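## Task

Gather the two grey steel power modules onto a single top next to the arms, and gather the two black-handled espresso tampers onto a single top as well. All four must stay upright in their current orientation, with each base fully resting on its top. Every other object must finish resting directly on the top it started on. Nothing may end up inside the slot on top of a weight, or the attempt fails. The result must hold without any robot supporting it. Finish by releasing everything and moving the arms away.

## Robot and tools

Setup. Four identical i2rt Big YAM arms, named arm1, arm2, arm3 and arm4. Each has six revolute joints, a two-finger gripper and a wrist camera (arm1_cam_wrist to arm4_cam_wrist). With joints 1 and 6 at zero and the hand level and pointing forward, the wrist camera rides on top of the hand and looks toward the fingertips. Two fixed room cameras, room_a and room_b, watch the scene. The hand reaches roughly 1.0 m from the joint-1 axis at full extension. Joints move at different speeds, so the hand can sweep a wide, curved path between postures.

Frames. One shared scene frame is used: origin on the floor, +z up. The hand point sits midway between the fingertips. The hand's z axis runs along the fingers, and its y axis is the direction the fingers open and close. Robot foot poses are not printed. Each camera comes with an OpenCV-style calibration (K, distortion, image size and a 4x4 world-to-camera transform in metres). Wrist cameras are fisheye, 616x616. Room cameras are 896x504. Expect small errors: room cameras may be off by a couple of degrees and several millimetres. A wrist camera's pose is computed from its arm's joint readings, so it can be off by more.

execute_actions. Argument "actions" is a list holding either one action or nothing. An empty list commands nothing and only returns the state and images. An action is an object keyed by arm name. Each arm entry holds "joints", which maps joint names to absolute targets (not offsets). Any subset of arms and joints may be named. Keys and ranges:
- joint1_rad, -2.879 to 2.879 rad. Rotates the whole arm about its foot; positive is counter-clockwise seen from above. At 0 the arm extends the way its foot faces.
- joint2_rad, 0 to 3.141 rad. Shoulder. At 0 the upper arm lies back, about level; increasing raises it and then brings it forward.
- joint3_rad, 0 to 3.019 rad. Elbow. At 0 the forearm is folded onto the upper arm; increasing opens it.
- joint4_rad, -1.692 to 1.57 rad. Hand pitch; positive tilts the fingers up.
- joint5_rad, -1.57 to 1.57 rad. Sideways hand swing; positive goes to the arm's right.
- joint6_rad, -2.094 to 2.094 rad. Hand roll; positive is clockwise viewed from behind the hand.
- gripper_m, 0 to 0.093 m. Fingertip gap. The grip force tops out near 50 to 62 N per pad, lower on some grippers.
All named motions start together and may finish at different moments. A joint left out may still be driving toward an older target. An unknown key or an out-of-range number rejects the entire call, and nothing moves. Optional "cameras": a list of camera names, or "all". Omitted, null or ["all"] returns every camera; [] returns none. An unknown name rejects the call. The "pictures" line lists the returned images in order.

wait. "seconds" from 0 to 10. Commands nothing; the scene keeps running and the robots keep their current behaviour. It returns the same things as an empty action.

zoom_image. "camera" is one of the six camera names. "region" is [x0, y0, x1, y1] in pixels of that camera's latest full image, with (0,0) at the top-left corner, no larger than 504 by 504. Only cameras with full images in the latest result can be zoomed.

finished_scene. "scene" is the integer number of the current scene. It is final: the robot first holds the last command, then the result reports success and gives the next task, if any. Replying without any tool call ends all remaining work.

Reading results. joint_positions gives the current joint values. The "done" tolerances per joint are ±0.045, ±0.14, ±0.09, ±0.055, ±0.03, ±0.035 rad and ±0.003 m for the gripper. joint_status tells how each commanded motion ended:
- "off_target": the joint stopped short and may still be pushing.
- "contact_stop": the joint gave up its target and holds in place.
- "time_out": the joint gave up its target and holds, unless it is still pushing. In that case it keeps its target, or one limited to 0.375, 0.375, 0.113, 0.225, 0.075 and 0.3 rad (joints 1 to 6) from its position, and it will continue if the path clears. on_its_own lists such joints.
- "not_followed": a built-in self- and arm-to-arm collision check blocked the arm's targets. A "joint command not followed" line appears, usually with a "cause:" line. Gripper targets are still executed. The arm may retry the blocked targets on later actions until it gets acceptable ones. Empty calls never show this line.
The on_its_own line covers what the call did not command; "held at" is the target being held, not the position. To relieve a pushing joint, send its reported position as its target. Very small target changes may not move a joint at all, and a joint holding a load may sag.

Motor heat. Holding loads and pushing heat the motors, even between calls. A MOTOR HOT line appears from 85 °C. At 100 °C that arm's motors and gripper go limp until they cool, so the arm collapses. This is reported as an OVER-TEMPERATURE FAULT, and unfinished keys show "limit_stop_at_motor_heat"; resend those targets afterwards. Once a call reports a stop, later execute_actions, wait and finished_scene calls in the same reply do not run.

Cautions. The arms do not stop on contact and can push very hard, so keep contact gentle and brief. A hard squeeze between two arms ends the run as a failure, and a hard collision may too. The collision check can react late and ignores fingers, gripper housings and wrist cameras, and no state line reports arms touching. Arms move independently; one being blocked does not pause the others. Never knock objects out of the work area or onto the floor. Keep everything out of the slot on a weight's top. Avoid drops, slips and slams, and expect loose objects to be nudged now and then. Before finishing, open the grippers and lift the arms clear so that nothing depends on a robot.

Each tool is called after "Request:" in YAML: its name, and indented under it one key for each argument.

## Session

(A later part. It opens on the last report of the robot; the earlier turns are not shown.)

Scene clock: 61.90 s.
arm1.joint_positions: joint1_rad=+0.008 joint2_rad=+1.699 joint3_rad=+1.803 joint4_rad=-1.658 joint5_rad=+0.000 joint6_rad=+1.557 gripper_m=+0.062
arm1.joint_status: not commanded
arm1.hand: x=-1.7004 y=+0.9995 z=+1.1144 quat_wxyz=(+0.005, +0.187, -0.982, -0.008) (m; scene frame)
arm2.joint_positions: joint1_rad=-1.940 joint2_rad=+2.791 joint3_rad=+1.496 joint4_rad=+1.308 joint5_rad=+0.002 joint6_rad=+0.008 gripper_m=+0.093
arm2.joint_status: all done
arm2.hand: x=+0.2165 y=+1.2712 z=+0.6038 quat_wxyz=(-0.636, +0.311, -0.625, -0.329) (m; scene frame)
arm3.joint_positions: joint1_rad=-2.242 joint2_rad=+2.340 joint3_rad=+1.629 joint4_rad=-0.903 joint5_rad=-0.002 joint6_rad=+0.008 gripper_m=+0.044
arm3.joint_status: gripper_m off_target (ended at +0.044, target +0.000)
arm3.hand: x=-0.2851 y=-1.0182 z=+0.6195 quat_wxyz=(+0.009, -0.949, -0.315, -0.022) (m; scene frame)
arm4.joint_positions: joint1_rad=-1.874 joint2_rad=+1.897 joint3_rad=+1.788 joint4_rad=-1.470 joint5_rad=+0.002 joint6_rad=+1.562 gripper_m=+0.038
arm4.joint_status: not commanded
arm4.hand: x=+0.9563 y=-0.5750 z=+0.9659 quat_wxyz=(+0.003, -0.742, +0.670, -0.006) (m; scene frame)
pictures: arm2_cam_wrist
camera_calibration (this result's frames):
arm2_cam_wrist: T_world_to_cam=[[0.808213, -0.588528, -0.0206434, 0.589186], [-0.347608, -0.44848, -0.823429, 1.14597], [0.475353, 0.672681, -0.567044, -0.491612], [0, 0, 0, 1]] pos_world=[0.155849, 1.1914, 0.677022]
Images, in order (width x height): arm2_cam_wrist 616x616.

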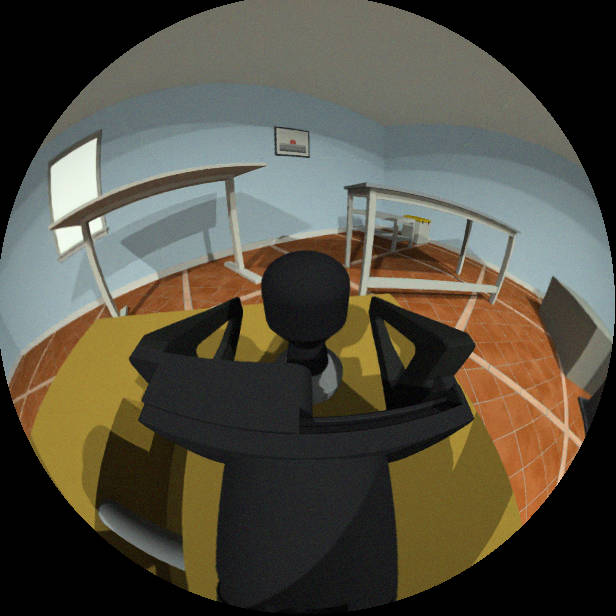

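Request:
execute_actions:
  actions:
    - {"arm3":{"joints":{"joint2_rad":2.0,"joint4_rad":-1.24}},"arm2":{"joints":{"joint2_rad":2.6,"joint3_rad":1.2,"joint4_rad":1.4}}}
  cameras: []

Request:
execute_actions:
  actions:
    - {"arm3":{"joints":{"joint2_rad":1.6,"joint3_rad":1.5,"joint4_rad":-1.51,"joint6_rad":1.57}},"arm2":{"joints":{"joint2_rad":1.6,"joint3_rad":0.77,"joint4_rad":0.87}}}
  cameras: []

Request:
execute_actions:
  actions:
    - {"arm3":{"joints":{"joint1_rad":2.125}},"arm2":{"joints":{"joint1_rad":2.14}}}
  cameras: []

Request:
execute_actions:
  actions:
    - {"arm3":{"joints":{"joint2_rad":1.89,"joint3_rad":1.82,"joint4_rad":-1.49}},"arm2":{"joints":{"joint2_rad":1.94,"joint3_rad":0.93,"joint4_rad":1.04}}}
  cameras: ["arm2_cam_wrist"]

Scene clock: 64.50 s.
arm1.joint_positions: joint1_rad=+0.008 joint2_rad=+1.699 joint3_rad=+1.803 joint4_rad=-1.658 joint5_rad=+0.000 joint6_rad=+1.557 gripper_m=+0.062
arm1.joint_status: not commanded
arm1.hand: x=-1.7004 y=+0.9995 z=+1.1144 quat_wxyz=(+0.005, +0.187, -0.982, -0.008) (m; scene frame)
arm2.joint_positions: joint1_rad=-1.940 joint2_rad=+2.597 joint3_rad=+1.200 joint4_rad=+1.390 joint5_rad=+0.002 joint6_rad=+0.008 gripper_m=+0.093
arm2.joint_status: all done
arm2.hand: x=+0.1822 y=+1.2233 z=+0.6607 quat_wxyz=(-0.629, +0.314, -0.632, -0.326) (m; scene frame)
arm3.joint_positions: joint1_rad=-2.242 joint2_rad=+2.019 joint3_rad=+1.619 joint4_rad=-1.222 joint5_rad=-0.002 joint6_rad=+0.008 gripper_m=+0.044
arm3.joint_status: all done
arm3.hand: x=-0.2641 y=-1.0036 z=+0.8077 quat_wxyz=(+0.010, -0.949, -0.315, -0.025) (m; scene frame)
arm4.joint_positions: joint1_rad=-1.874 joint2_rad=+1.897 joint3_rad=+1.788 joint4_rad=-1.470 joint5_rad=+0.002 joint6_rad=+1.562 gripper_m=+0.038
arm4.joint_status: not commanded
arm4.hand: x=+0.9563 y=-0.5750 z=+0.9659 quat_wxyz=(+0.003, -0.742, +0.670, -0.006) (m; scene frame)
pictures: none
No camera images: the call's "cameras" was empty. Leave "cameras" out to get every camera's image.

Scene clock: 66.67 s.
arm1.joint_positions: joint1_rad=+0.008 joint2_rad=+1.699 joint3_rad=+1.803 joint4_rad=-1.658 joint5_rad=+0.000 joint6_rad=+1.557 gripper_m=+0.062
arm1.joint_status: not commanded
arm1.hand: x=-1.7004 y=+0.9995 z=+1.1144 quat_wxyz=(+0.005, +0.187, -0.982, -0.008) (m; scene frame)
arm2.joint_positions: joint1_rad=-1.940 joint2_rad=+1.599 joint3_rad=+0.770 joint4_rad=+0.878 joint5_rad=+0.002 joint6_rad=+0.008 gripper_m=+0.093
arm2.joint_status: all done
arm2.hand: x=+0.1298 y=+1.1464 z=+1.0070 quat_wxyz=(-0.647, +0.305, -0.613, -0.335) (m; scene frame)
arm3.joint_positions: joint1_rad=-2.242 joint2_rad=+1.614 joint3_rad=+1.477 joint4_rad=-1.496 joint5_rad=-0.002 joint6_rad=+1.558 gripper_m=+0.044
arm3.joint_status: all done
arm3.hand: x=-0.1709 y=-0.9339 z=+0.9686 quat_wxyz=(+0.030, -0.898, +0.439, -0.013) (m; scene frame)
arm4.joint_positions: joint1_rad=-1.874 joint2_rad=+1.897 joint3_rad=+1.788 joint4_rad=-1.470 joint5_rad=+0.002 joint6_rad=+1.562 gripper_m=+0.038
arm4.joint_status: not commanded
arm4.hand: x=+0.9563 y=-0.5750 z=+0.9659 quat_wxyz=(+0.003, -0.742, +0.670, -0.006) (m; scene frame)
pictures: none
No camera images: the call's "cameras" was empty. Leave "cameras" out to get every camera's image.

Scene clock: 69.97 s.
arm1.joint_positions: joint1_rad=+0.008 joint2_rad=+1.699 joint3_rad=+1.803 joint4_rad=-1.658 joint5_rad=+0.000 joint6_rad=+1.557 gripper_m=+0.062
arm1.joint_status: not commanded
arm1.hand: x=-1.7004 y=+0.9995 z=+1.1144 quat_wxyz=(+0.005, +0.187, -0.982, -0.008) (m; scene frame)
arm2.joint_positions: joint1_rad=+2.142 joint2_rad=+1.599 joint3_rad=+0.770 joint4_rad=+0.876 joint5_rad=+0.001 joint6_rad=+0.007 gripper_m=+0.093
arm2.joint_status: all done
arm2.hand: x=-0.0417 y=+0.0832 z=+0.9901 quat_wxyz=(+0.583, +0.413, +0.559, -0.420) (m; scene frame)
arm3.joint_positions: joint1_rad=+2.133 joint2_rad=+1.617 joint3_rad=+1.477 joint4_rad=-1.496 joint5_rad=-0.002 joint6_rad=+1.559 gripper_m=+0.044
arm3.joint_status: all done
arm3.hand: x=+0.0594 y=-0.2033 z=+0.9717 quat_wxyz=(-0.004, +0.161, -0.987, +0.029) (m; scene frame)
arm4.joint_positions: joint1_rad=-1.874 joint2_rad=+1.897 joint3_rad=+1.788 joint4_rad=-1.470 joint5_rad=+0.002 joint6_rad=+1.562 gripper_m=+0.038
arm4.joint_status: not commanded
arm4.hand: x=+0.9563 y=-0.5750 z=+0.9659 quat_wxyz=(+0.003, -0.742, +0.670, -0.006) (m; scene frame)
pictures: none
No camera images: the call's "cameras" was empty. Leave "cameras" out to get every camera's image.

Scene clock: 71.23 s.
arm1.joint_positions: joint1_rad=+0.008 joint2_rad=+1.699 joint3_rad=+1.803 joint4_rad=-1.658 joint5_rad=+0.000 joint6_rad=+1.557 gripper_m=+0.062
arm1.joint_status: not commanded
arm1.hand: x=-1.7004 y=+0.9995 z=+1.1144 quat_wxyz=(+0.005, +0.187, -0.982, -0.008) (m; scene frame)
arm2.joint_positions: joint1_rad=+2.142 joint2_rad=+1.942 joint3_rad=+0.915 joint4_rad=+1.027 joint5_rad=+0.001 joint6_rad=+0.007 gripper_m=+0.093
arm2.joint_status: all done
arm2.hand: x=-0.0226 y=+0.0258 z=+0.8836 quat_wxyz=(+0.570, +0.423, +0.573, -0.410) (m; scene frame)
arm3.joint_positions: joint1_rad=+2.133 joint2_rad=+1.924 joint3_rad=+1.753 joint4_rad=-1.495 joint5_rad=-0.002 joint6_rad=+1.559 gripper_m=+0.044
arm3.joint_status: all done
arm3.hand: x=+0.0287 y=-0.1077 z=+0.9183 quat_wxyz=(-0.007, +0.161, -0.986, +0.044) (m; scene frame)
arm4.joint_positions: joint1_rad=-1.874 joint2_rad=+1.897 joint3_rad=+1.788 joint4_rad=-1.470 joint5_rad=+0.002 joint6_rad=+1.562 gripper_m=+0.038
arm4.joint_status: not commanded
arm4.hand: x=+0.9563 y=-0.5750 z=+0.9659 quat_wxyz=(+0.003, -0.742, +0.670, -0.006) (m; scene frame)
pictures: arm2_cam_wrist
camera_calibration (this result's frames):
arm2_cam_wrist: T_world_to_cam=[[-0.951658, -0.306661, -0.0174719, 0.0053807], [-0.170936, 0.576007, -0.799372, 0.691023], [0.255201, -0.757743, -0.600582, 0.679951], [0, 0, 0, 1]] pos_world=[-0.0502827, 0.118844, 0.960845]
Images, in order (width x height): arm2_cam_wrist 616x616.

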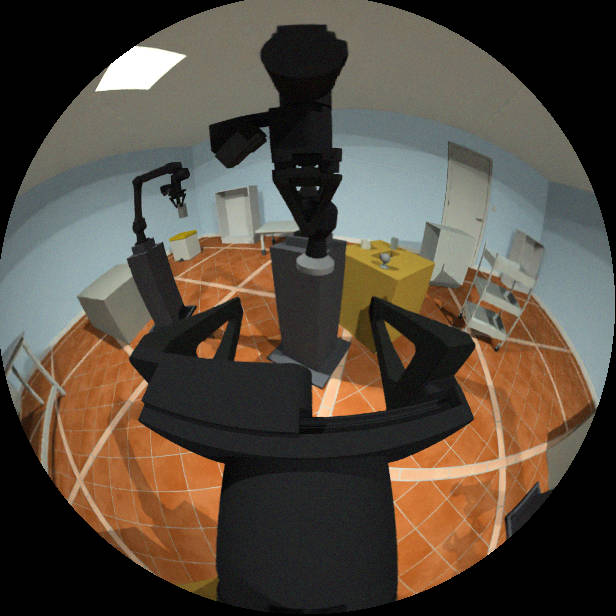

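Request:
execute_actions:
  actions:
    - {"arm3":{"joints":{"joint4_rad":-1.39}},"arm2":{"joints":{"joint1_rad":2.125,"joint2_rad":2.16,"joint3_rad":1.335,"joint4_rad":0.86}}}
  cameras: ["arm2_cam_wrist"]

Scene clock: 73.00 s.
arm1.joint_positions: joint1_rad=+0.008 joint2_rad=+1.699 joint3_rad=+1.803 joint4_rad=-1.658 joint5_rad=+0.000 joint6_rad=+1.557 gripper_m=+0.062
arm1.joint_status: not commanded
arm1.hand: x=-1.7004 y=+0.9995 z=+1.1144 quat_wxyz=(+0.005, +0.187, -0.982, -0.008) (m; scene frame)
arm2.joint_positions: joint1_rad=+2.137 joint2_rad=+2.158 joint3_rad=+1.309 joint4_rad=+0.862 joint5_rad=+0.001 joint6_rad=+0.007 gripper_m=+0.093
arm2.joint_status: all done
arm2.hand: x=+0.0103 y=-0.0900 z=+0.8747 quat_wxyz=(+0.572, +0.422, +0.568, -0.414) (m; scene frame)
arm3.joint_positions: joint1_rad=+2.133 joint2_rad=+1.924 joint3_rad=+1.753 joint4_rad=-1.407 joint5_rad=-0.002 joint6_rad=+1.559 gripper_m=+0.044
arm3.joint_status: all done
arm3.hand: x=+0.0221 y=-0.0871 z=+0.9173 quat_wxyz=(+0.000, +0.161, -0.987, +0.000) (m; scene frame)
arm4.joint_positions: joint1_rad=-1.874 joint2_rad=+1.897 joint3_rad=+1.788 joint4_rad=-1.470 joint5_rad=+0.002 joint6_rad=+1.562 gripper_m=+0.038
arm4.joint_status: not commanded
arm4.hand: x=+0.9563 y=-0.5750 z=+0.9659 quat_wxyz=(+0.003, -0.742, +0.670, -0.006) (m; scene frame)
pictures: arm2_cam_wrist
camera_calibration (this result's frames):
arm2_cam_wrist: T_world_to_cam=[[-0.953234, -0.301732, -0.0173884, 0.00140921], [-0.164557, 0.566407, -0.80753, 0.762471], [0.253506, -0.766904, -0.589571, 0.568049], [0, 0, 0, 1]] pos_world=[-0.0171907, 0.00419488, 0.950647]
Images, in order (width x height): arm2_cam_wrist 616x616.

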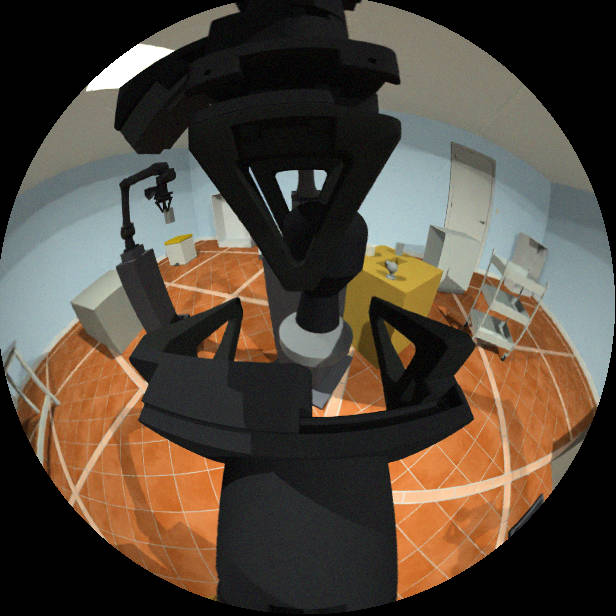

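Request:
execute_actions:
  actions:
    - {"arm2":{"joints":{"gripper_m":0}}}
  cameras: []

Request:
execute_actions:
  actions:
    - {"arm3":{"joints":{"gripper_m":0.064}}}
  cameras: []

Request:
execute_actions:
  actions:
    - {"arm3":{"joints":{"joint2_rad":1.68,"joint4_rad":-1.62}}}
  cameras: []

Request:
execute_actions:
  actions:
    - {"arm3":{"joints":{"joint1_rad":0.35,"joint2_rad":1.6,"joint3_rad":0.77,"joint4_rad":0.87,"joint6_rad":0,"gripper_m":0.093}},"arm2":{"joints":{"joint1_rad":-2.03,"joint2_rad":1.94,"joint3_rad":1.1,"joint4_rad":0.87}}}
  cameras: []

Request:
execute_actions:
  actions:
    - {"arm3":{"joints":{"joint2_rad":1.85,"joint3_rad":0.95,"joint4_rad":0.93}},"arm2":{"joints":{"joint2_rad":2.63,"joint3_rad":1.35,"joint4_rad":1.37}}}
  cameras: ["arm2_cam_wrist","arm3_cam_wrist"]

Scene clock: 75.03 s.
arm1.joint_positions: joint1_rad=+0.008 joint2_rad=+1.699 joint3_rad=+1.803 joint4_rad=-1.658 joint5_rad=+0.000 joint6_rad=+1.557 gripper_m=+0.062
arm1.joint_status: not commanded
arm1.hand: x=-1.7004 y=+0.9995 z=+1.1144 quat_wxyz=(+0.005, +0.187, -0.982, -0.008) (m; scene frame)
arm2.joint_positions: joint1_rad=+2.130 joint2_rad=+2.156 joint3_rad=+1.309 joint4_rad=+0.866 joint5_rad=+0.002 joint6_rad=+0.007 gripper_m=+0.026
arm2.joint_status: gripper_m off_target (ended at +0.026, target +0.000)
arm2.hand: x=+0.0055 y=-0.0917 z=+0.8778 quat_wxyz=(+0.573, +0.423, +0.565, -0.418) (m; scene frame)
arm3.joint_positions: joint1_rad=+2.128 joint2_rad=+1.925 joint3_rad=+1.753 joint4_rad=-1.407 joint5_rad=-0.001 joint6_rad=+1.559 gripper_m=+0.044
arm3.joint_status: not commanded
arm3.hand: x=+0.0252 y=-0.0862 z=+0.9166 quat_wxyz=(+0.000, +0.158, -0.987, +0.001) (m; scene frame)
arm4.joint_positions: joint1_rad=-1.874 joint2_rad=+1.897 joint3_rad=+1.788 joint4_rad=-1.470 joint5_rad=+0.002 joint6_rad=+1.562 gripper_m=+0.038
arm4.joint_status: not commanded
arm4.hand: x=+0.9563 y=-0.5750 z=+0.9659 quat_wxyz=(+0.003, -0.742, +0.670, -0.006) (m; scene frame)
pictures: none
No camera images: the call's "cameras" was empty. Leave "cameras" out to get every camera's image.

Scene clock: 75.83 s.
arm1.joint_positions: joint1_rad=+0.008 joint2_rad=+1.699 joint3_rad=+1.803 joint4_rad=-1.658 joint5_rad=+0.000 joint6_rad=+1.557 gripper_m=+0.062
arm1.joint_status: not commanded
arm1.hand: x=-1.7004 y=+0.9995 z=+1.1144 quat_wxyz=(+0.005, +0.187, -0.982, -0.008) (m; scene frame)
arm2.joint_positions: joint1_rad=+2.130 joint2_rad=+2.160 joint3_rad=+1.309 joint4_rad=+0.848 joint5_rad=+0.002 joint6_rad=+0.007 gripper_m=+0.026
arm2.joint_status: not commanded
arm2.hand: x=+0.0055 y=-0.0914 z=+0.8703 quat_wxyz=(+0.566, +0.427, +0.571, -0.413) (m; scene frame)
arm3.joint_positions: joint1_rad=+2.128 joint2_rad=+1.907 joint3_rad=+1.769 joint4_rad=-1.407 joint5_rad=-0.001 joint6_rad=+1.559 gripper_m=+0.064
arm3.joint_status: all done
arm3.hand: x=+0.0239 y=-0.0822 z=+0.9325 quat_wxyz=(+0.002, +0.158, -0.987, -0.016) (m; scene frame)
arm4.joint_positions: joint1_rad=-1.874 joint2_rad=+1.897 joint3_rad=+1.788 joint4_rad=-1.470 joint5_rad=+0.002 joint6_rad=+1.562 gripper_m=+0.038
arm4.joint_status: not commanded
arm4.hand: x=+0.9563 y=-0.5750 z=+0.9659 quat_wxyz=(+0.003, -0.742, +0.670, -0.006) (m; scene frame)
pictures: none
No camera images: the call's "cameras" was empty. Leave "cameras" out to get every camera's image.

Scene clock: 77.13 s.
arm1.joint_positions: joint1_rad=+0.008 joint2_rad=+1.699 joint3_rad=+1.803 joint4_rad=-1.658 joint5_rad=+0.000 joint6_rad=+1.557 gripper_m=+0.062
arm1.joint_status: not commanded
arm1.hand: x=-1.7004 y=+0.9995 z=+1.1144 quat_wxyz=(+0.005, +0.187, -0.982, -0.008) (m; scene frame)
arm2.joint_positions: joint1_rad=+2.130 joint2_rad=+2.160 joint3_rad=+1.309 joint4_rad=+0.848 joint5_rad=+0.002 joint6_rad=+0.007 gripper_m=+0.026
arm2.joint_status: not commanded
arm2.hand: x=+0.0055 y=-0.0914 z=+0.8703 quat_wxyz=(+0.566, +0.427, +0.571, -0.413) (m; scene frame)
arm3.joint_positions: joint1_rad=+2.128 joint2_rad=+1.672 joint3_rad=+1.792 joint4_rad=-1.604 joint5_rad=-0.001 joint6_rad=+1.559 gripper_m=+0.064
arm3.joint_status: all done
arm3.hand: x=+0.0443 y=-0.1474 z=+1.0663 quat_wxyz=(+0.006, +0.158, -0.986, -0.046) (m; scene frame)
arm4.joint_positions: joint1_rad=-1.874 joint2_rad=+1.897 joint3_rad=+1.788 joint4_rad=-1.470 joint5_rad=+0.002 joint6_rad=+1.562 gripper_m=+0.038
arm4.joint_status: not commanded
arm4.hand: x=+0.9563 y=-0.5750 z=+0.9659 quat_wxyz=(+0.003, -0.742, +0.670, -0.006) (m; scene frame)
pictures: none
No camera images: the call's "cameras" was empty. Leave "cameras" out to get every camera's image.

Scene clock: 80.33 s.
arm1.joint_positions: joint1_rad=+0.008 joint2_rad=+1.699 joint3_rad=+1.803 joint4_rad=-1.658 joint5_rad=+0.000 joint6_rad=+1.557 gripper_m=+0.062
arm1.joint_status: not commanded
arm1.hand: x=-1.7004 y=+0.9995 z=+1.1144 quat_wxyz=(+0.005, +0.187, -0.982, -0.008) (m; scene frame)
arm2.joint_positions: joint1_rad=-2.041 joint2_rad=+1.977 joint3_rad=+1.083 joint4_rad=+0.848 joint5_rad=+0.004 joint6_rad=+0.007 gripper_m=+0.026
arm2.joint_status: all done
arm2.hand: x=+0.2538 y=+1.1948 z=+0.9128 quat_wxyz=(-0.633, +0.287, -0.659, -0.288) (m; scene frame)
arm3.joint_positions: joint1_rad=+0.342 joint2_rad=+1.617 joint3_rad=+0.776 joint4_rad=+0.840 joint5_rad=-0.001 joint6_rad=+0.012 gripper_m=+0.093
arm3.joint_status: all done
arm3.hand: x=+0.8086 y=-0.5952 z=+0.9825 quat_wxyz=(-0.706, +0.026, -0.707, -0.039) (m; scene frame)
arm4.joint_positions: joint1_rad=-1.874 joint2_rad=+1.897 joint3_rad=+1.788 joint4_rad=-1.470 joint5_rad=+0.002 joint6_rad=+1.562 gripper_m=+0.038
arm4.joint_status: not commanded
arm4.hand: x=+0.9563 y=-0.5750 z=+0.9659 quat_wxyz=(+0.003, -0.742, +0.670, -0.006) (m; scene frame)
pictures: none
No camera images: the call's "cameras" was empty. Leave "cameras" out to get every camera's image.

Scene clock: 81.87 s.
arm1.joint_positions: joint1_rad=+0.008 joint2_rad=+1.699 joint3_rad=+1.803 joint4_rad=-1.658 joint5_rad=+0.000 joint6_rad=+1.557 gripper_m=+0.062
arm1.joint_status: not commanded
arm1.hand: x=-1.7004 y=+0.9995 z=+1.1144 quat_wxyz=(+0.005, +0.187, -0.982, -0.008) (m; scene frame)
arm2.joint_positions: joint1_rad=-2.041 joint2_rad=+2.679 joint3_rad=+1.314 joint4_rad=+1.333 joint5_rad=+0.004 joint6_rad=+0.007 gripper_m=+0.026
arm2.joint_status: all done
arm2.hand: x=+0.2515 y=+1.1963 z=+0.6269 quat_wxyz=(-0.637, +0.285, -0.655, -0.290) (m; scene frame)
arm3.joint_positions: joint1_rad=+0.342 joint2_rad=+1.860 joint3_rad=+0.918 joint4_rad=+0.905 joint5_rad=-0.001 joint6_rad=+0.012 gripper_m=+0.093
arm3.joint_status: all done
arm3.hand: x=+0.8658 y=-0.5896 z=+0.9181 quat_wxyz=(-0.693, +0.026, -0.719, -0.039) (m; scene frame)
arm4.joint_positions: joint1_rad=-1.874 joint2_rad=+1.897 joint3_rad=+1.788 joint4_rad=-1.470 joint5_rad=+0.002 joint6_rad=+1.562 gripper_m=+0.038
arm4.joint_status: not commanded
arm4.hand: x=+0.9563 y=-0.5750 z=+0.9659 quat_wxyz=(+0.003, -0.742, +0.670, -0.006) (m; scene frame)
pictures: arm2_cam_wrist, arm3_cam_wrist
camera_calibration (this result's frames):
arm2_cam_wrist: T_world_to_cam=[[0.743285, -0.668632, -0.0214345, 0.629915], [-0.417302, -0.438376, -0.796044, 1.13186], [0.522864, 0.600632, -0.604859, -0.346841], [0, 0, 0, 1]] pos_world=[0.185472, 1.12569, 0.704723]
arm3_cam_wrist: T_world_to_cam=[[0.0714678, -0.997101, -0.0261278, -0.627295], [-0.605401, -0.0225448, -0.795601, 1.24548], [0.792705, 0.0726777, -0.605257, 0.0316609], [0, 0, 0, 1]] pos_world=[0.773751, -0.599698, 0.993682]
Images, in order (width x height): arm2_cam_wrist 616x616, arm3_cam_wrist 616x616.

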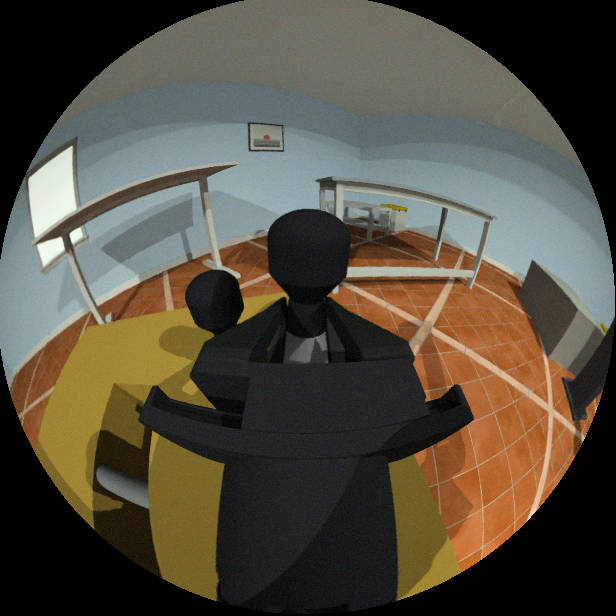

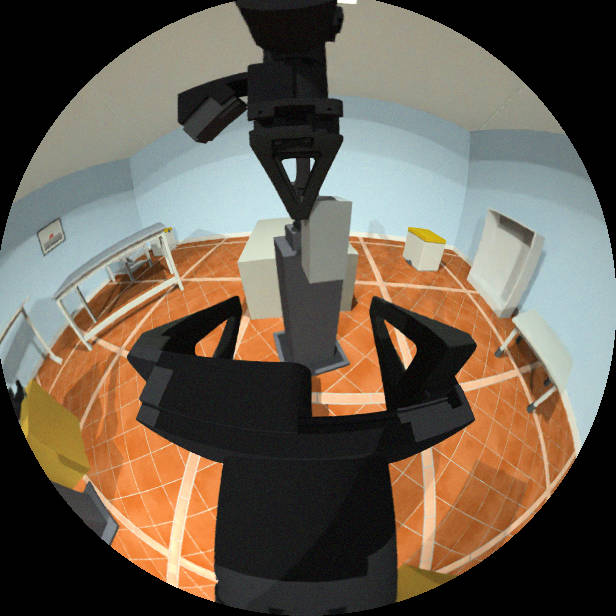

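Request:
execute_actions:
  actions:
    - {"arm3":{"joints":{"joint1_rad":0.305}},"arm2":{"joints":{"joint1_rad":-1.965,"joint3_rad":1.25,"joint4_rad":1.48}}}
  cameras: []

Request:
execute_actions:
  actions:
    - {"arm3":{"joints":{"joint2_rad":1.99,"joint3_rad":1.23,"joint4_rad":0.81}},"arm2":{"joints":{"joint2_rad":2.77,"joint4_rad":1.57}}}
  cameras: ["arm2_cam_wrist","arm3_cam_wrist"]

Scene clock: 83.67 s.
arm1.joint_positions: joint1_rad=+0.008 joint2_rad=+1.699 joint3_rad=+1.803 joint4_rad=-1.658 joint5_rad=+0.000 joint6_rad=+1.557 gripper_m=+0.062
arm1.joint_status: not commanded
arm1.hand: x=-1.7004 y=+0.9995 z=+1.1144 quat_wxyz=(+0.005, +0.187, -0.982, -0.008) (m; scene frame)
arm2.joint_positions: joint1_rad=-1.956 joint2_rad=+2.675 joint3_rad=+1.234 joint4_rad=+1.441 joint5_rad=+0.001 joint6_rad=+0.007 gripper_m=+0.026
arm2.joint_status: all done
arm2.hand: x=+0.1872 y=+1.2119 z=+0.6319 quat_wxyz=(-0.634, +0.308, -0.631, -0.323) (m; scene frame)
arm3.joint_positions: joint1_rad=+0.305 joint2_rad=+1.860 joint3_rad=+0.918 joint4_rad=+0.905 joint5_rad=-0.001 joint6_rad=+0.012 gripper_m=+0.093
arm3.joint_status: all done
arm3.hand: x=+0.8676 y=-0.6141 z=+0.9180 quat_wxyz=(-0.694, +0.013, -0.720, -0.026) (m; scene frame)
arm4.joint_positions: joint1_rad=-1.874 joint2_rad=+1.897 joint3_rad=+1.788 joint4_rad=-1.470 joint5_rad=+0.002 joint6_rad=+1.562 gripper_m=+0.038
arm4.joint_status: not commanded
arm4.hand: x=+0.9563 y=-0.5750 z=+0.9659 quat_wxyz=(+0.003, -0.742, +0.670, -0.006) (m; scene frame)
pictures: none
No camera images: the call's "cameras" was empty. Leave "cameras" out to get every camera's image.

Scene clock: 84.67 s.
arm1.joint_positions: joint1_rad=+0.008 joint2_rad=+1.699 joint3_rad=+1.803 joint4_rad=-1.658 joint5_rad=+0.000 joint6_rad=+1.557 gripper_m=+0.062
arm1.joint_status: not commanded
arm1.hand: x=-1.7004 y=+0.9995 z=+1.1144 quat_wxyz=(+0.005, +0.187, -0.982, -0.008) (m; scene frame)
arm2.joint_positions: joint1_rad=-1.956 joint2_rad=+2.775 joint3_rad=+1.235 joint4_rad=+1.535 joint5_rad=-0.001 joint6_rad=+0.003 gripper_m=+0.026
arm2.joint_status: all done
joint sent to its limit — the command would take arm2.joint4_rad past its upper limit, so that joint was sent only as far as its limit.
arm2.hand: x=+0.1699 y=+1.1898 z=+0.5898 quat_wxyz=(-0.633, +0.311, -0.632, -0.321) (m; scene frame)
arm3.joint_positions: joint1_rad=+0.305 joint2_rad=+1.994 joint3_rad=+1.192 joint4_rad=+0.826 joint5_rad=-0.001 joint6_rad=+0.012 gripper_m=+0.093
arm3.joint_status: all done
arm3.hand: x=+0.9528 y=-0.6096 z=+0.9404 quat_wxyz=(-0.715, +0.013, -0.699, -0.026) (m; scene frame)
arm4.joint_positions: joint1_rad=-1.874 joint2_rad=+1.897 joint3_rad=+1.788 joint4_rad=-1.470 joint5_rad=+0.002 joint6_rad=+1.562 gripper_m=+0.038
arm4.joint_status: not commanded
arm4.hand: x=+0.9563 y=-0.5750 z=+0.9659 quat_wxyz=(+0.003, -0.742, +0.670, -0.006) (m; scene frame)
pictures: arm2_cam_wrist, arm3_cam_wrist
camera_calibration (this result's frames):
arm2_cam_wrist: T_world_to_cam=[[0.799966, -0.599836, -0.0158621, 0.590669], [-0.359617, -0.458104, -0.812906, 1.08904], [0.480344, 0.656001, -0.582179, -0.394709], [0, 0, 0, 1]] pos_world=[0.108717, 1.11213, 0.664861]
arm3_cam_wrist: T_world_to_cam=[[0.0357095, -0.999, -0.0269, -0.619291], [-0.557691, 0.0024158, -0.830045, 1.31762], [0.82928, 0.0446424, -0.557047, -0.119646], [0, 0, 0, 1]] pos_world=[0.856157, -0.616513, 1.01037]
Images, in order (width x height): arm2_cam_wrist 616x616, arm3_cam_wrist 616x616.

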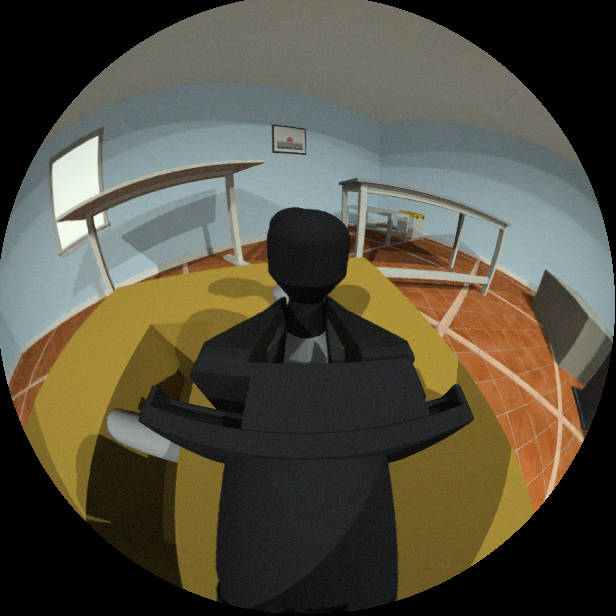

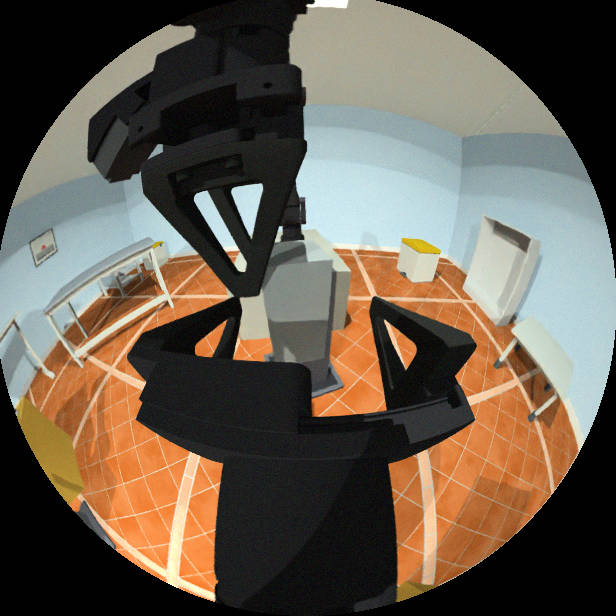

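Request:
execute_actions:
  actions:
    - {"arm3":{"joints":{"joint4_rad":0.77}},"arm2":{"joints":{"joint2_rad":2.80}}}
  cameras: []

Request:
execute_actions:
  actions:
    - {"arm3":{"joints":{"gripper_m":0}},"arm2":{"joints":{"gripper_m":0.093}}}
  cameras: []

Request:
execute_actions:
  actions:
    - {"arm4":{"joints":{"gripper_m":0.06}},"arm2":{"joints":{"joint2_rad":2.6,"joint3_rad":1.0}}}
  cameras: []

Request:
execute_actions:
  actions:
    - {"arm4":{"joints":{"joint2_rad":1.68,"joint4_rad":-1.67}},"arm2":{"joints":{"joint2_rad":1.6,"joint3_rad":0.77,"joint4_rad":0.87}}}
  cameras: ["arm3_cam_wrist","room_a"]

Scene clock: 86.07 s.
arm1.joint_positions: joint1_rad=+0.008 joint2_rad=+1.699 joint3_rad=+1.803 joint4_rad=-1.658 joint5_rad=+0.000 joint6_rad=+1.557 gripper_m=+0.062
arm1.joint_status: not commanded
arm1.hand: x=-1.7004 y=+0.9995 z=+1.1144 quat_wxyz=(+0.005, +0.187, -0.982, -0.008) (m; scene frame)
arm2.joint_positions: joint1_rad=-1.956 joint2_rad=+2.775 joint3_rad=+1.235 joint4_rad=+1.535 joint5_rad=-0.001 joint6_rad=+0.003 gripper_m=+0.026
arm2.joint_status: all done
arm2.hand: x=+0.1698 y=+1.1897 z=+0.5896 quat_wxyz=(-0.633, +0.311, -0.632, -0.321) (m; scene frame)
arm3.joint_positions: joint1_rad=+0.305 joint2_rad=+1.994 joint3_rad=+1.192 joint4_rad=+0.789 joint5_rad=-0.001 joint6_rad=+0.012 gripper_m=+0.093
arm3.joint_status: all done
arm3.hand: x=+0.9528 y=-0.6096 z=+0.9313 quat_wxyz=(-0.702, +0.013, -0.712, -0.026) (m; scene frame)
arm4.joint_positions: joint1_rad=-1.874 joint2_rad=+1.897 joint3_rad=+1.788 joint4_rad=-1.470 joint5_rad=+0.002 joint6_rad=+1.562 gripper_m=+0.038
arm4.joint_status: not commanded
arm4.hand: x=+0.9563 y=-0.5750 z=+0.9659 quat_wxyz=(+0.003, -0.742, +0.670, -0.006) (m; scene frame)
pictures: none
No camera images: the call's "cameras" was empty. Leave "cameras" out to get every camera's image.

Scene clock: 86.77 s.
arm1.joint_positions: joint1_rad=+0.008 joint2_rad=+1.699 joint3_rad=+1.803 joint4_rad=-1.658 joint5_rad=+0.000 joint6_rad=+1.557 gripper_m=+0.062
arm1.joint_status: not commanded
arm1.hand: x=-1.7004 y=+0.9995 z=+1.1144 quat_wxyz=(+0.005, +0.187, -0.982, -0.008) (m; scene frame)
arm2.joint_positions: joint1_rad=-1.956 joint2_rad=+2.775 joint3_rad=+1.235 joint4_rad=+1.542 joint5_rad=-0.001 joint6_rad=+0.003 gripper_m=+0.093
arm2.joint_status: all done
arm2.hand: x=+0.1699 y=+1.1898 z=+0.5915 quat_wxyz=(-0.636, +0.310, -0.630, -0.322) (m; scene frame)
arm3.joint_positions: joint1_rad=+0.308 joint2_rad=+1.994 joint3_rad=+1.192 joint4_rad=+0.787 joint5_rad=-0.004 joint6_rad=+0.011 gripper_m=+0.041
arm3.joint_status: gripper_m off_target (ended at +0.041, target +0.000)
arm3.hand: x=+0.9527 y=-0.6070 z=+0.9310 quat_wxyz=(-0.701, +0.015, -0.712, -0.028) (m; scene frame)
arm4.joint_positions: joint1_rad=-1.872 joint2_rad=+1.897 joint3_rad=+1.788 joint4_rad=-1.470 joint5_rad=-0.003 joint6_rad=+1.567 gripper_m=+0.038
arm4.joint_status: not commanded
arm4.hand: x=+0.9565 y=-0.5770 z=+0.9660 quat_wxyz=(+0.001, -0.741, +0.672, -0.008) (m; scene frame)
pictures: none
No camera images: the call's "cameras" was empty. Leave "cameras" out to get every camera's image.

Scene clock: 87.80 s.
arm1.joint_positions: joint1_rad=+0.008 joint2_rad=+1.699 joint3_rad=+1.803 joint4_rad=-1.658 joint5_rad=+0.000 joint6_rad=+1.557 gripper_m=+0.062
arm1.joint_status: not commanded
arm1.hand: x=-1.7004 y=+0.9995 z=+1.1144 quat_wxyz=(+0.005, +0.187, -0.982, -0.008) (m; scene frame)
arm2.joint_positions: joint1_rad=-1.956 joint2_rad=+2.604 joint3_rad=+1.003 joint4_rad=+1.548 joint5_rad=-0.001 joint6_rad=+0.003 gripper_m=+0.093
arm2.joint_status: all done
arm2.hand: x=+0.1450 y=+1.1560 z=+0.6409 quat_wxyz=(-0.618, +0.319, -0.647, -0.313) (m; scene frame)
arm3.joint_positions: joint1_rad=+0.308 joint2_rad=+1.995 joint3_rad=+1.192 joint4_rad=+0.780 joint5_rad=-0.003 joint6_rad=+0.011 gripper_m=+0.041
arm3.joint_status: not commanded
arm3.hand: x=+0.9527 y=-0.6071 z=+0.9288 quat_wxyz=(-0.698, +0.015, -0.715, -0.027) (m; scene frame)
arm4.joint_positions: joint1_rad=-1.872 joint2_rad=+1.897 joint3_rad=+1.788 joint4_rad=-1.471 joint5_rad=-0.003 joint6_rad=+1.568 gripper_m=+0.060
arm4.joint_status: all done
arm4.hand: x=+0.9566 y=-0.5769 z=+0.9660 quat_wxyz=(+0.001, -0.741, +0.672, -0.008) (m; scene frame)
pictures: none
No camera images: the call's "cameras" was empty. Leave "cameras" out to get every camera's image.

Scene clock: 89.37 s.
arm1.joint_positions: joint1_rad=+0.008 joint2_rad=+1.699 joint3_rad=+1.803 joint4_rad=-1.658 joint5_rad=+0.000 joint6_rad=+1.557 gripper_m=+0.062
arm1.joint_status: not commanded
arm1.hand: x=-1.7004 y=+0.9995 z=+1.1144 quat_wxyz=(+0.005, +0.187, -0.982, -0.008) (m; scene frame)
arm2.joint_positions: joint1_rad=-1.956 joint2_rad=+1.604 joint3_rad=+0.764 joint4_rad=+0.878 joint5_rad=-0.001 joint6_rad=+0.003 gripper_m=+0.093
arm2.joint_status: all done
arm2.hand: x=+0.1369 y=+1.1401 z=+1.0011 quat_wxyz=(-0.647, +0.304, -0.618, -0.327) (m; scene frame)
arm3.joint_positions: joint1_rad=+0.308 joint2_rad=+1.995 joint3_rad=+1.192 joint4_rad=+0.779 joint5_rad=-0.002 joint6_rad=+0.011 gripper_m=+0.041
arm3.joint_status: not commanded
arm3.hand: x=+0.9527 y=-0.6073 z=+0.9286 quat_wxyz=(-0.698, +0.015, -0.715, -0.027) (m; scene frame)
arm4.joint_positions: joint1_rad=-1.872 joint2_rad=+1.660 joint3_rad=+1.788 joint4_rad=-1.664 joint5_rad=-0.001 joint6_rad=+1.568 gripper_m=+0.060
arm4.joint_status: all done
arm4.hand: x=+1.0302 y=-0.5687 z=+1.0911 quat_wxyz=(-0.014, -0.741, +0.672, +0.007) (m; scene frame)
pictures: arm3_cam_wrist, room_a
camera_calibration (this result's frames):
arm3_cam_wrist: T_world_to_cam=[[0.0389859, -0.99892, -0.0252643, -0.621856], [-0.596197, -0.00296348, -0.802833, 1.31589], [0.801891, 0.0463617, -0.595669, -0.0632132], [0, 0, 0, 1]] pos_world=[0.859465, -0.614354, 1.00308]
Images, in order (width x height): arm3_cam_wrist 616x616, room_a 896x504.

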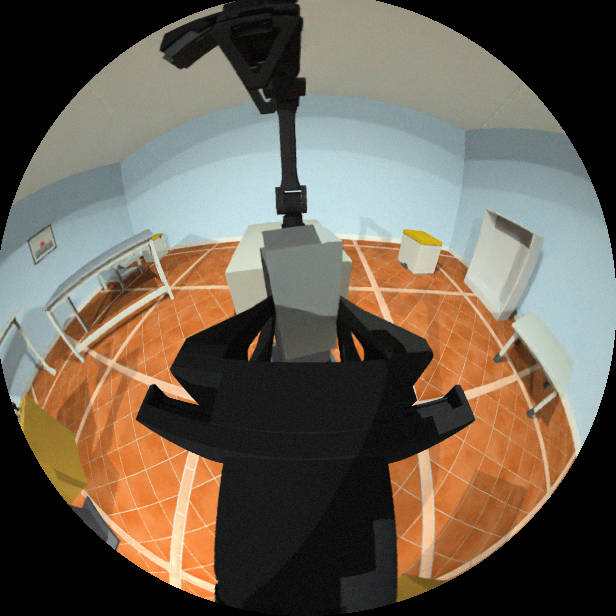

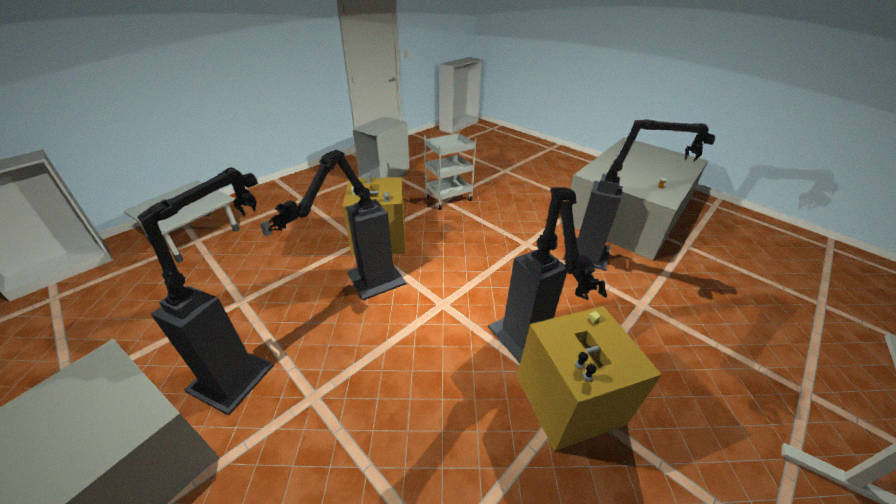

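Request:
execute_actions:
  actions:
    - {"arm3":{"joints":{"joint1_rad":-2.1,"joint6_rad":0.09}}}
  cameras: []

Request:
execute_actions:
  actions:
    - {"arm3":{"joints":{"joint2_rad":2.7,"joint3_rad":1.64,"joint4_rad":1.17}}}
  cameras: []

Request:
execute_actions:
  actions:
    - {"arm3":{"joints":{"joint2_rad":2.81,"joint4_rad":1.23}}}
  cameras: ["arm3_cam_wrist"]

Scene clock: 92.33 s.
arm1.joint_positions: joint1_rad=+0.008 joint2_rad=+1.699 joint3_rad=+1.803 joint4_rad=-1.658 joint5_rad=+0.000 joint6_rad=+1.557 gripper_m=+0.062
arm1.joint_status: not commanded
arm1.hand: x=-1.7004 y=+0.9995 z=+1.1144 quat_wxyz=(+0.005, +0.187, -0.982, -0.008) (m; scene frame)
arm2.joint_positions: joint1_rad=-1.956 joint2_rad=+1.604 joint3_rad=+0.764 joint4_rad=+0.878 joint5_rad=-0.001 joint6_rad=+0.003 gripper_m=+0.093
arm2.joint_status: not commanded
arm2.hand: x=+0.1369 y=+1.1401 z=+1.0011 quat_wxyz=(-0.647, +0.304, -0.618, -0.327) (m; scene frame)
arm3.joint_positions: joint1_rad=-2.101 joint2_rad=+1.995 joint3_rad=+1.192 joint4_rad=+0.779 joint5_rad=+0.003 joint6_rad=+0.080 gripper_m=+0.041
arm3.joint_status: all done
arm3.hand: x=-0.3264 y=-1.1825 z=+0.9252 quat_wxyz=(-0.291, -0.672, -0.250, +0.633) (m; scene frame)
arm4.joint_positions: joint1_rad=-1.872 joint2_rad=+1.660 joint3_rad=+1.788 joint4_rad=-1.664 joint5_rad=-0.001 joint6_rad=+1.568 gripper_m=+0.060
arm4.joint_status: not commanded
arm4.hand: x=+1.0302 y=-0.5687 z=+1.0911 quat_wxyz=(-0.014, -0.741, +0.672, +0.007) (m; scene frame)
pictures: none
No camera images: the call's "cameras" was empty. Leave "cameras" out to get every camera's image.

Scene clock: 94.03 s.
arm1.joint_positions: joint1_rad=+0.008 joint2_rad=+1.699 joint3_rad=+1.803 joint4_rad=-1.658 joint5_rad=+0.000 joint6_rad=+1.557 gripper_m=+0.062
arm1.joint_status: not commanded
arm1.hand: x=-1.7004 y=+0.9995 z=+1.1144 quat_wxyz=(+0.005, +0.187, -0.982, -0.008) (m; scene frame)
arm2.joint_positions: joint1_rad=-1.956 joint2_rad=+1.604 joint3_rad=+0.764 joint4_rad=+0.878 joint5_rad=-0.001 joint6_rad=+0.003 gripper_m=+0.093
arm2.joint_status: not commanded
arm2.hand: x=+0.1369 y=+1.1401 z=+1.0011 quat_wxyz=(-0.647, +0.304, -0.618, -0.327) (m; scene frame)
arm3.joint_positions: joint1_rad=-2.101 joint2_rad=+2.735 joint3_rad=+1.604 joint4_rad=+1.134 joint5_rad=+0.001 joint6_rad=+0.079 gripper_m=+0.041
arm3.joint_status: all done
arm3.hand: x=-0.3644 y=-1.2191 z=+0.6305 quat_wxyz=(-0.295, -0.663, -0.247, +0.642) (m; scene frame)
arm4.joint_positions: joint1_rad=-1.872 joint2_rad=+1.660 joint3_rad=+1.788 joint4_rad=-1.664 joint5_rad=-0.001 joint6_rad=+1.568 gripper_m=+0.060
arm4.joint_status: not commanded
arm4.hand: x=+1.0302 y=-0.5687 z=+1.0911 quat_wxyz=(-0.014, -0.741, +0.672, +0.007) (m; scene frame)
pictures: none
No camera images: the call's "cameras" was empty. Leave "cameras" out to get every camera's image.

Scene clock: 94.87 s.
arm1.joint_positions: joint1_rad=+0.008 joint2_rad=+1.699 joint3_rad=+1.803 joint4_rad=-1.658 joint5_rad=+0.000 joint6_rad=+1.557 gripper_m=+0.062
arm1.joint_status: not commanded
arm1.hand: x=-1.7004 y=+0.9995 z=+1.1144 quat_wxyz=(+0.005, +0.187, -0.982, -0.008) (m; scene frame)
arm2.joint_positions: joint1_rad=-1.956 joint2_rad=+1.604 joint3_rad=+0.764 joint4_rad=+0.878 joint5_rad=-0.001 joint6_rad=+0.003 gripper_m=+0.093
arm2.joint_status: not commanded
arm2.hand: x=+0.1369 y=+1.1401 z=+1.0011 quat_wxyz=(-0.647, +0.304, -0.618, -0.327) (m; scene frame)
arm3.joint_positions: joint1_rad=-2.101 joint2_rad=+2.803 joint3_rad=+1.609 joint4_rad=+1.210 joint5_rad=+0.001 joint6_rad=+0.077 gripper_m=+0.041
arm3.joint_status: all done
arm3.hand: x=-0.3525 y=-1.2070 z=+0.5987 quat_wxyz=(-0.297, -0.658, -0.247, +0.646) (m; scene frame)
arm4.joint_positions: joint1_rad=-1.872 joint2_rad=+1.660 joint3_rad=+1.788 joint4_rad=-1.664 joint5_rad=-0.001 joint6_rad=+1.568 gripper_m=+0.060
arm4.joint_status: not commanded
arm4.hand: x=+1.0302 y=-0.5687 z=+1.0911 quat_wxyz=(-0.014, -0.741, +0.672, +0.007) (m; scene frame)
pictures: arm3_cam_wrist
camera_calibration (this result's frames):
arm3_cam_wrist: T_world_to_cam=[[-0.693829, 0.715696, -0.0798809, 0.665569], [0.453679, 0.348261, -0.820299, 1.0755], [-0.559265, -0.605387, -0.56633, -0.469373], [0, 0, 0, 1]] pos_world=[-0.288644, -1.13505, 0.669577]
Images, in order (width x height): arm3_cam_wrist 616x616.

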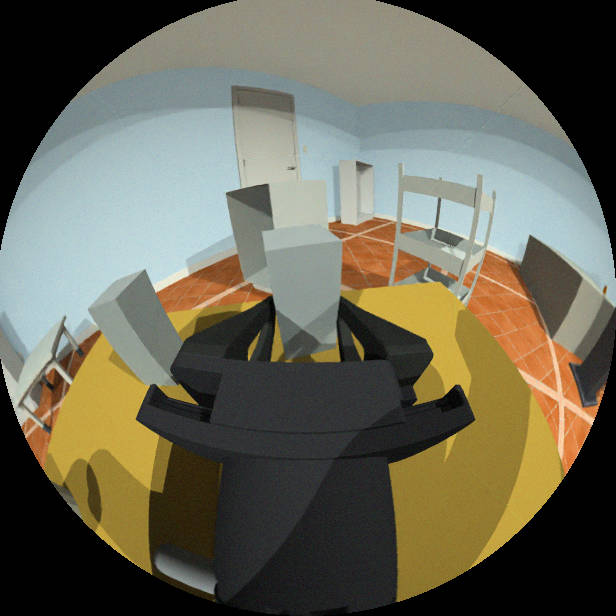

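Seems in contact. Release and retreat.

Request:
execute_actions:
  actions:
    - {"arm3":{"joints":{"gripper_m":0.07}}}
  cameras: []

Request:
execute_actions:
  actions:
    - {"arm3":{"joints":{"joint2_rad":2.62,"joint3_rad":1.3,"joint4_rad":1.32}}}
  cameras: []

Request:
execute_actions:
  actions:
    - {"arm3":{"joints":{"joint2_rad":1.9,"joint3_rad":1.4,"joint4_rad":-1.0}},"arm2":{"joints":{"joint2_rad":1.9,"joint3_rad":1.4,"joint4_rad":-1.0}}}
  cameras: ["arm3_cam_wrist","arm2_cam_wrist"]

Scene clock: 96.10 s.
arm1.joint_positions: joint1_rad=+0.008 joint2_rad=+1.699 joint3_rad=+1.803 joint4_rad=-1.658 joint5_rad=+0.000 joint6_rad=+1.557 gripper_m=+0.062
arm1.joint_status: not commanded
arm1.hand: x=-1.7004 y=+0.9995 z=+1.1144 quat_wxyz=(+0.005, +0.187, -0.982, -0.008) (m; scene frame)
arm2.joint_positions: joint1_rad=-1.956 joint2_rad=+1.604 joint3_rad=+0.764 joint4_rad=+0.878 joint5_rad=-0.001 joint6_rad=+0.003 gripper_m=+0.093
arm2.joint_status: not commanded
arm2.hand: x=+0.1369 y=+1.1401 z=+1.0011 quat_wxyz=(-0.647, +0.304, -0.618, -0.327) (m; scene frame)
arm3.joint_positions: joint1_rad=-2.101 joint2_rad=+2.803 joint3_rad=+1.609 joint4_rad=+1.210 joint5_rad=+0.001 joint6_rad=+0.078 gripper_m=+0.070
arm3.joint_status: all done
arm3.hand: x=-0.3525 y=-1.2070 z=+0.5987 quat_wxyz=(-0.297, -0.659, -0.246, +0.646) (m; scene frame)
arm4.joint_positions: joint1_rad=-1.872 joint2_rad=+1.660 joint3_rad=+1.788 joint4_rad=-1.664 joint5_rad=-0.001 joint6_rad=+1.568 gripper_m=+0.060
arm4.joint_status: not commanded
arm4.hand: x=+1.0302 y=-0.5687 z=+1.0911 quat_wxyz=(-0.014, -0.741, +0.672, +0.007) (m; scene frame)
pictures: none
No camera images: the call's "cameras" was empty. Leave "cameras" out to get every camera's image.

Scene clock: 97.17 s.
arm1.joint_positions: joint1_rad=+0.008 joint2_rad=+1.699 joint3_rad=+1.803 joint4_rad=-1.658 joint5_rad=+0.000 joint6_rad=+1.557 gripper_m=+0.062
arm1.joint_status: not commanded
arm1.hand: x=-1.7004 y=+0.9995 z=+1.1144 quat_wxyz=(+0.005, +0.187, -0.982, -0.008) (m; scene frame)
arm2.joint_positions: joint1_rad=-1.956 joint2_rad=+1.604 joint3_rad=+0.764 joint4_rad=+0.878 joint5_rad=-0.001 joint6_rad=+0.003 gripper_m=+0.093
arm2.joint_status: not commanded
arm2.hand: x=+0.1369 y=+1.1401 z=+1.0011 quat_wxyz=(-0.647, +0.304, -0.618, -0.327) (m; scene frame)
arm3.joint_positions: joint1_rad=-2.101 joint2_rad=+2.612 joint3_rad=+1.302 joint4_rad=+1.298 joint5_rad=+0.001 joint6_rad=+0.078 gripper_m=+0.070
arm3.joint_status: all done
arm3.hand: x=-0.3096 y=-1.1642 z=+0.6491 quat_wxyz=(-0.293, -0.668, -0.250, +0.637) (m; scene frame)
arm4.joint_positions: joint1_rad=-1.872 joint2_rad=+1.660 joint3_rad=+1.788 joint4_rad=-1.664 joint5_rad=-0.001 joint6_rad=+1.568 gripper_m=+0.060
arm4.joint_status: not commanded
arm4.hand: x=+1.0302 y=-0.5687 z=+1.0911 quat_wxyz=(-0.014, -0.741, +0.672, +0.007) (m; scene frame)
pictures: none
No camera images: the call's "cameras" was empty. Leave "cameras" out to get every camera's image.

Scene clock: 99.30 s.
arm1.joint_positions: joint1_rad=+0.008 joint2_rad=+1.699 joint3_rad=+1.803 joint4_rad=-1.658 joint5_rad=+0.000 joint6_rad=+1.557 gripper_m=+0.062
arm1.joint_status: not commanded
arm1.hand: x=-1.7004 y=+0.9995 z=+1.1144 quat_wxyz=(+0.005, +0.187, -0.982, -0.008) (m; scene frame)
arm2.joint_positions: joint1_rad=-1.956 joint2_rad=+1.901 joint3_rad=+1.376 joint4_rad=-0.991 joint5_rad=-0.001 joint6_rad=+0.003 gripper_m=+0.093
arm2.joint_status: all done
arm2.hand: x=+0.1068 y=+1.1030 z=+0.7990 quat_wxyz=(-0.028, +0.445, -0.895, -0.019) (m; scene frame)
arm3.joint_positions: joint1_rad=-2.101 joint2_rad=+1.910 joint3_rad=+1.396 joint4_rad=-0.983 joint5_rad=+0.001 joint6_rad=+0.078 gripper_m=+0.070
arm3.joint_status: all done
arm3.hand: x=-0.1935 y=-1.0481 z=+0.7913 quat_wxyz=(-0.012, -0.937, -0.348, +0.033) (m; scene frame)
arm4.joint_positions: joint1_rad=-1.872 joint2_rad=+1.660 joint3_rad=+1.788 joint4_rad=-1.664 joint5_rad=-0.001 joint6_rad=+1.568 gripper_m=+0.060
arm4.joint_status: not commanded
arm4.hand: x=+1.0302 y=-0.5687 z=+1.0911 quat_wxyz=(-0.014, -0.741, +0.672, +0.007) (m; scene frame)
pictures: arm2_cam_wrist, arm3_cam_wrist
camera_calibration (this result's frames):
arm2_cam_wrist: T_world_to_cam=[[0.794556, -0.607096, -0.0107613, 0.596914], [-0.509505, -0.676262, 0.532047, 0.378677], [-0.330281, -0.417258, -0.846646, 1.29595], [0, 0, 0, 1]] pos_world=[0.146686, 1.15922, 0.902164]
arm3_cam_wrist: T_world_to_cam=[[-0.645612, 0.763423, 0.0192519, 0.658446], [0.659686, 0.544829, 0.517664, 0.293297], [0.384707, 0.34691, -0.855368, 1.23429], [0, 0, 0, 1]] pos_world=[-0.243225, -1.09066, 0.89127]
Images, in order (width x height): arm2_cam_wrist 616x616, arm3_cam_wrist 616x616.

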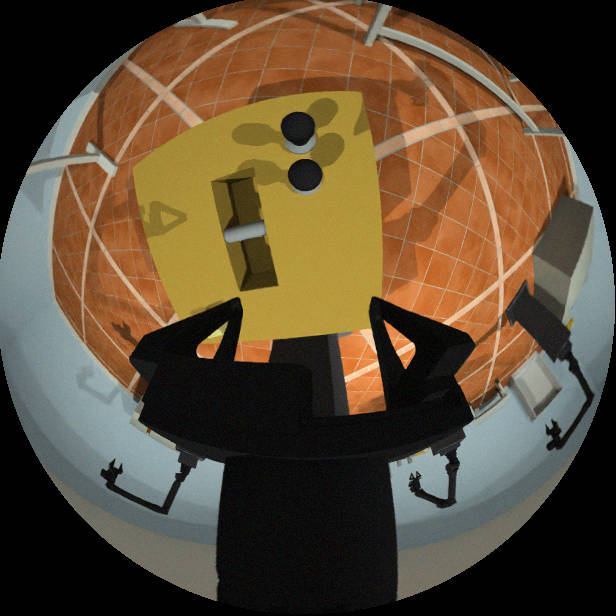

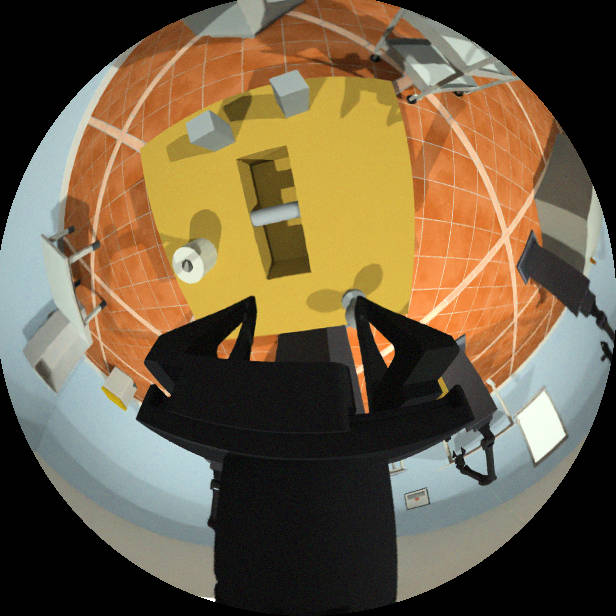

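Request:
finished_scene:
  scene: 1

The scene is finished: the task was done.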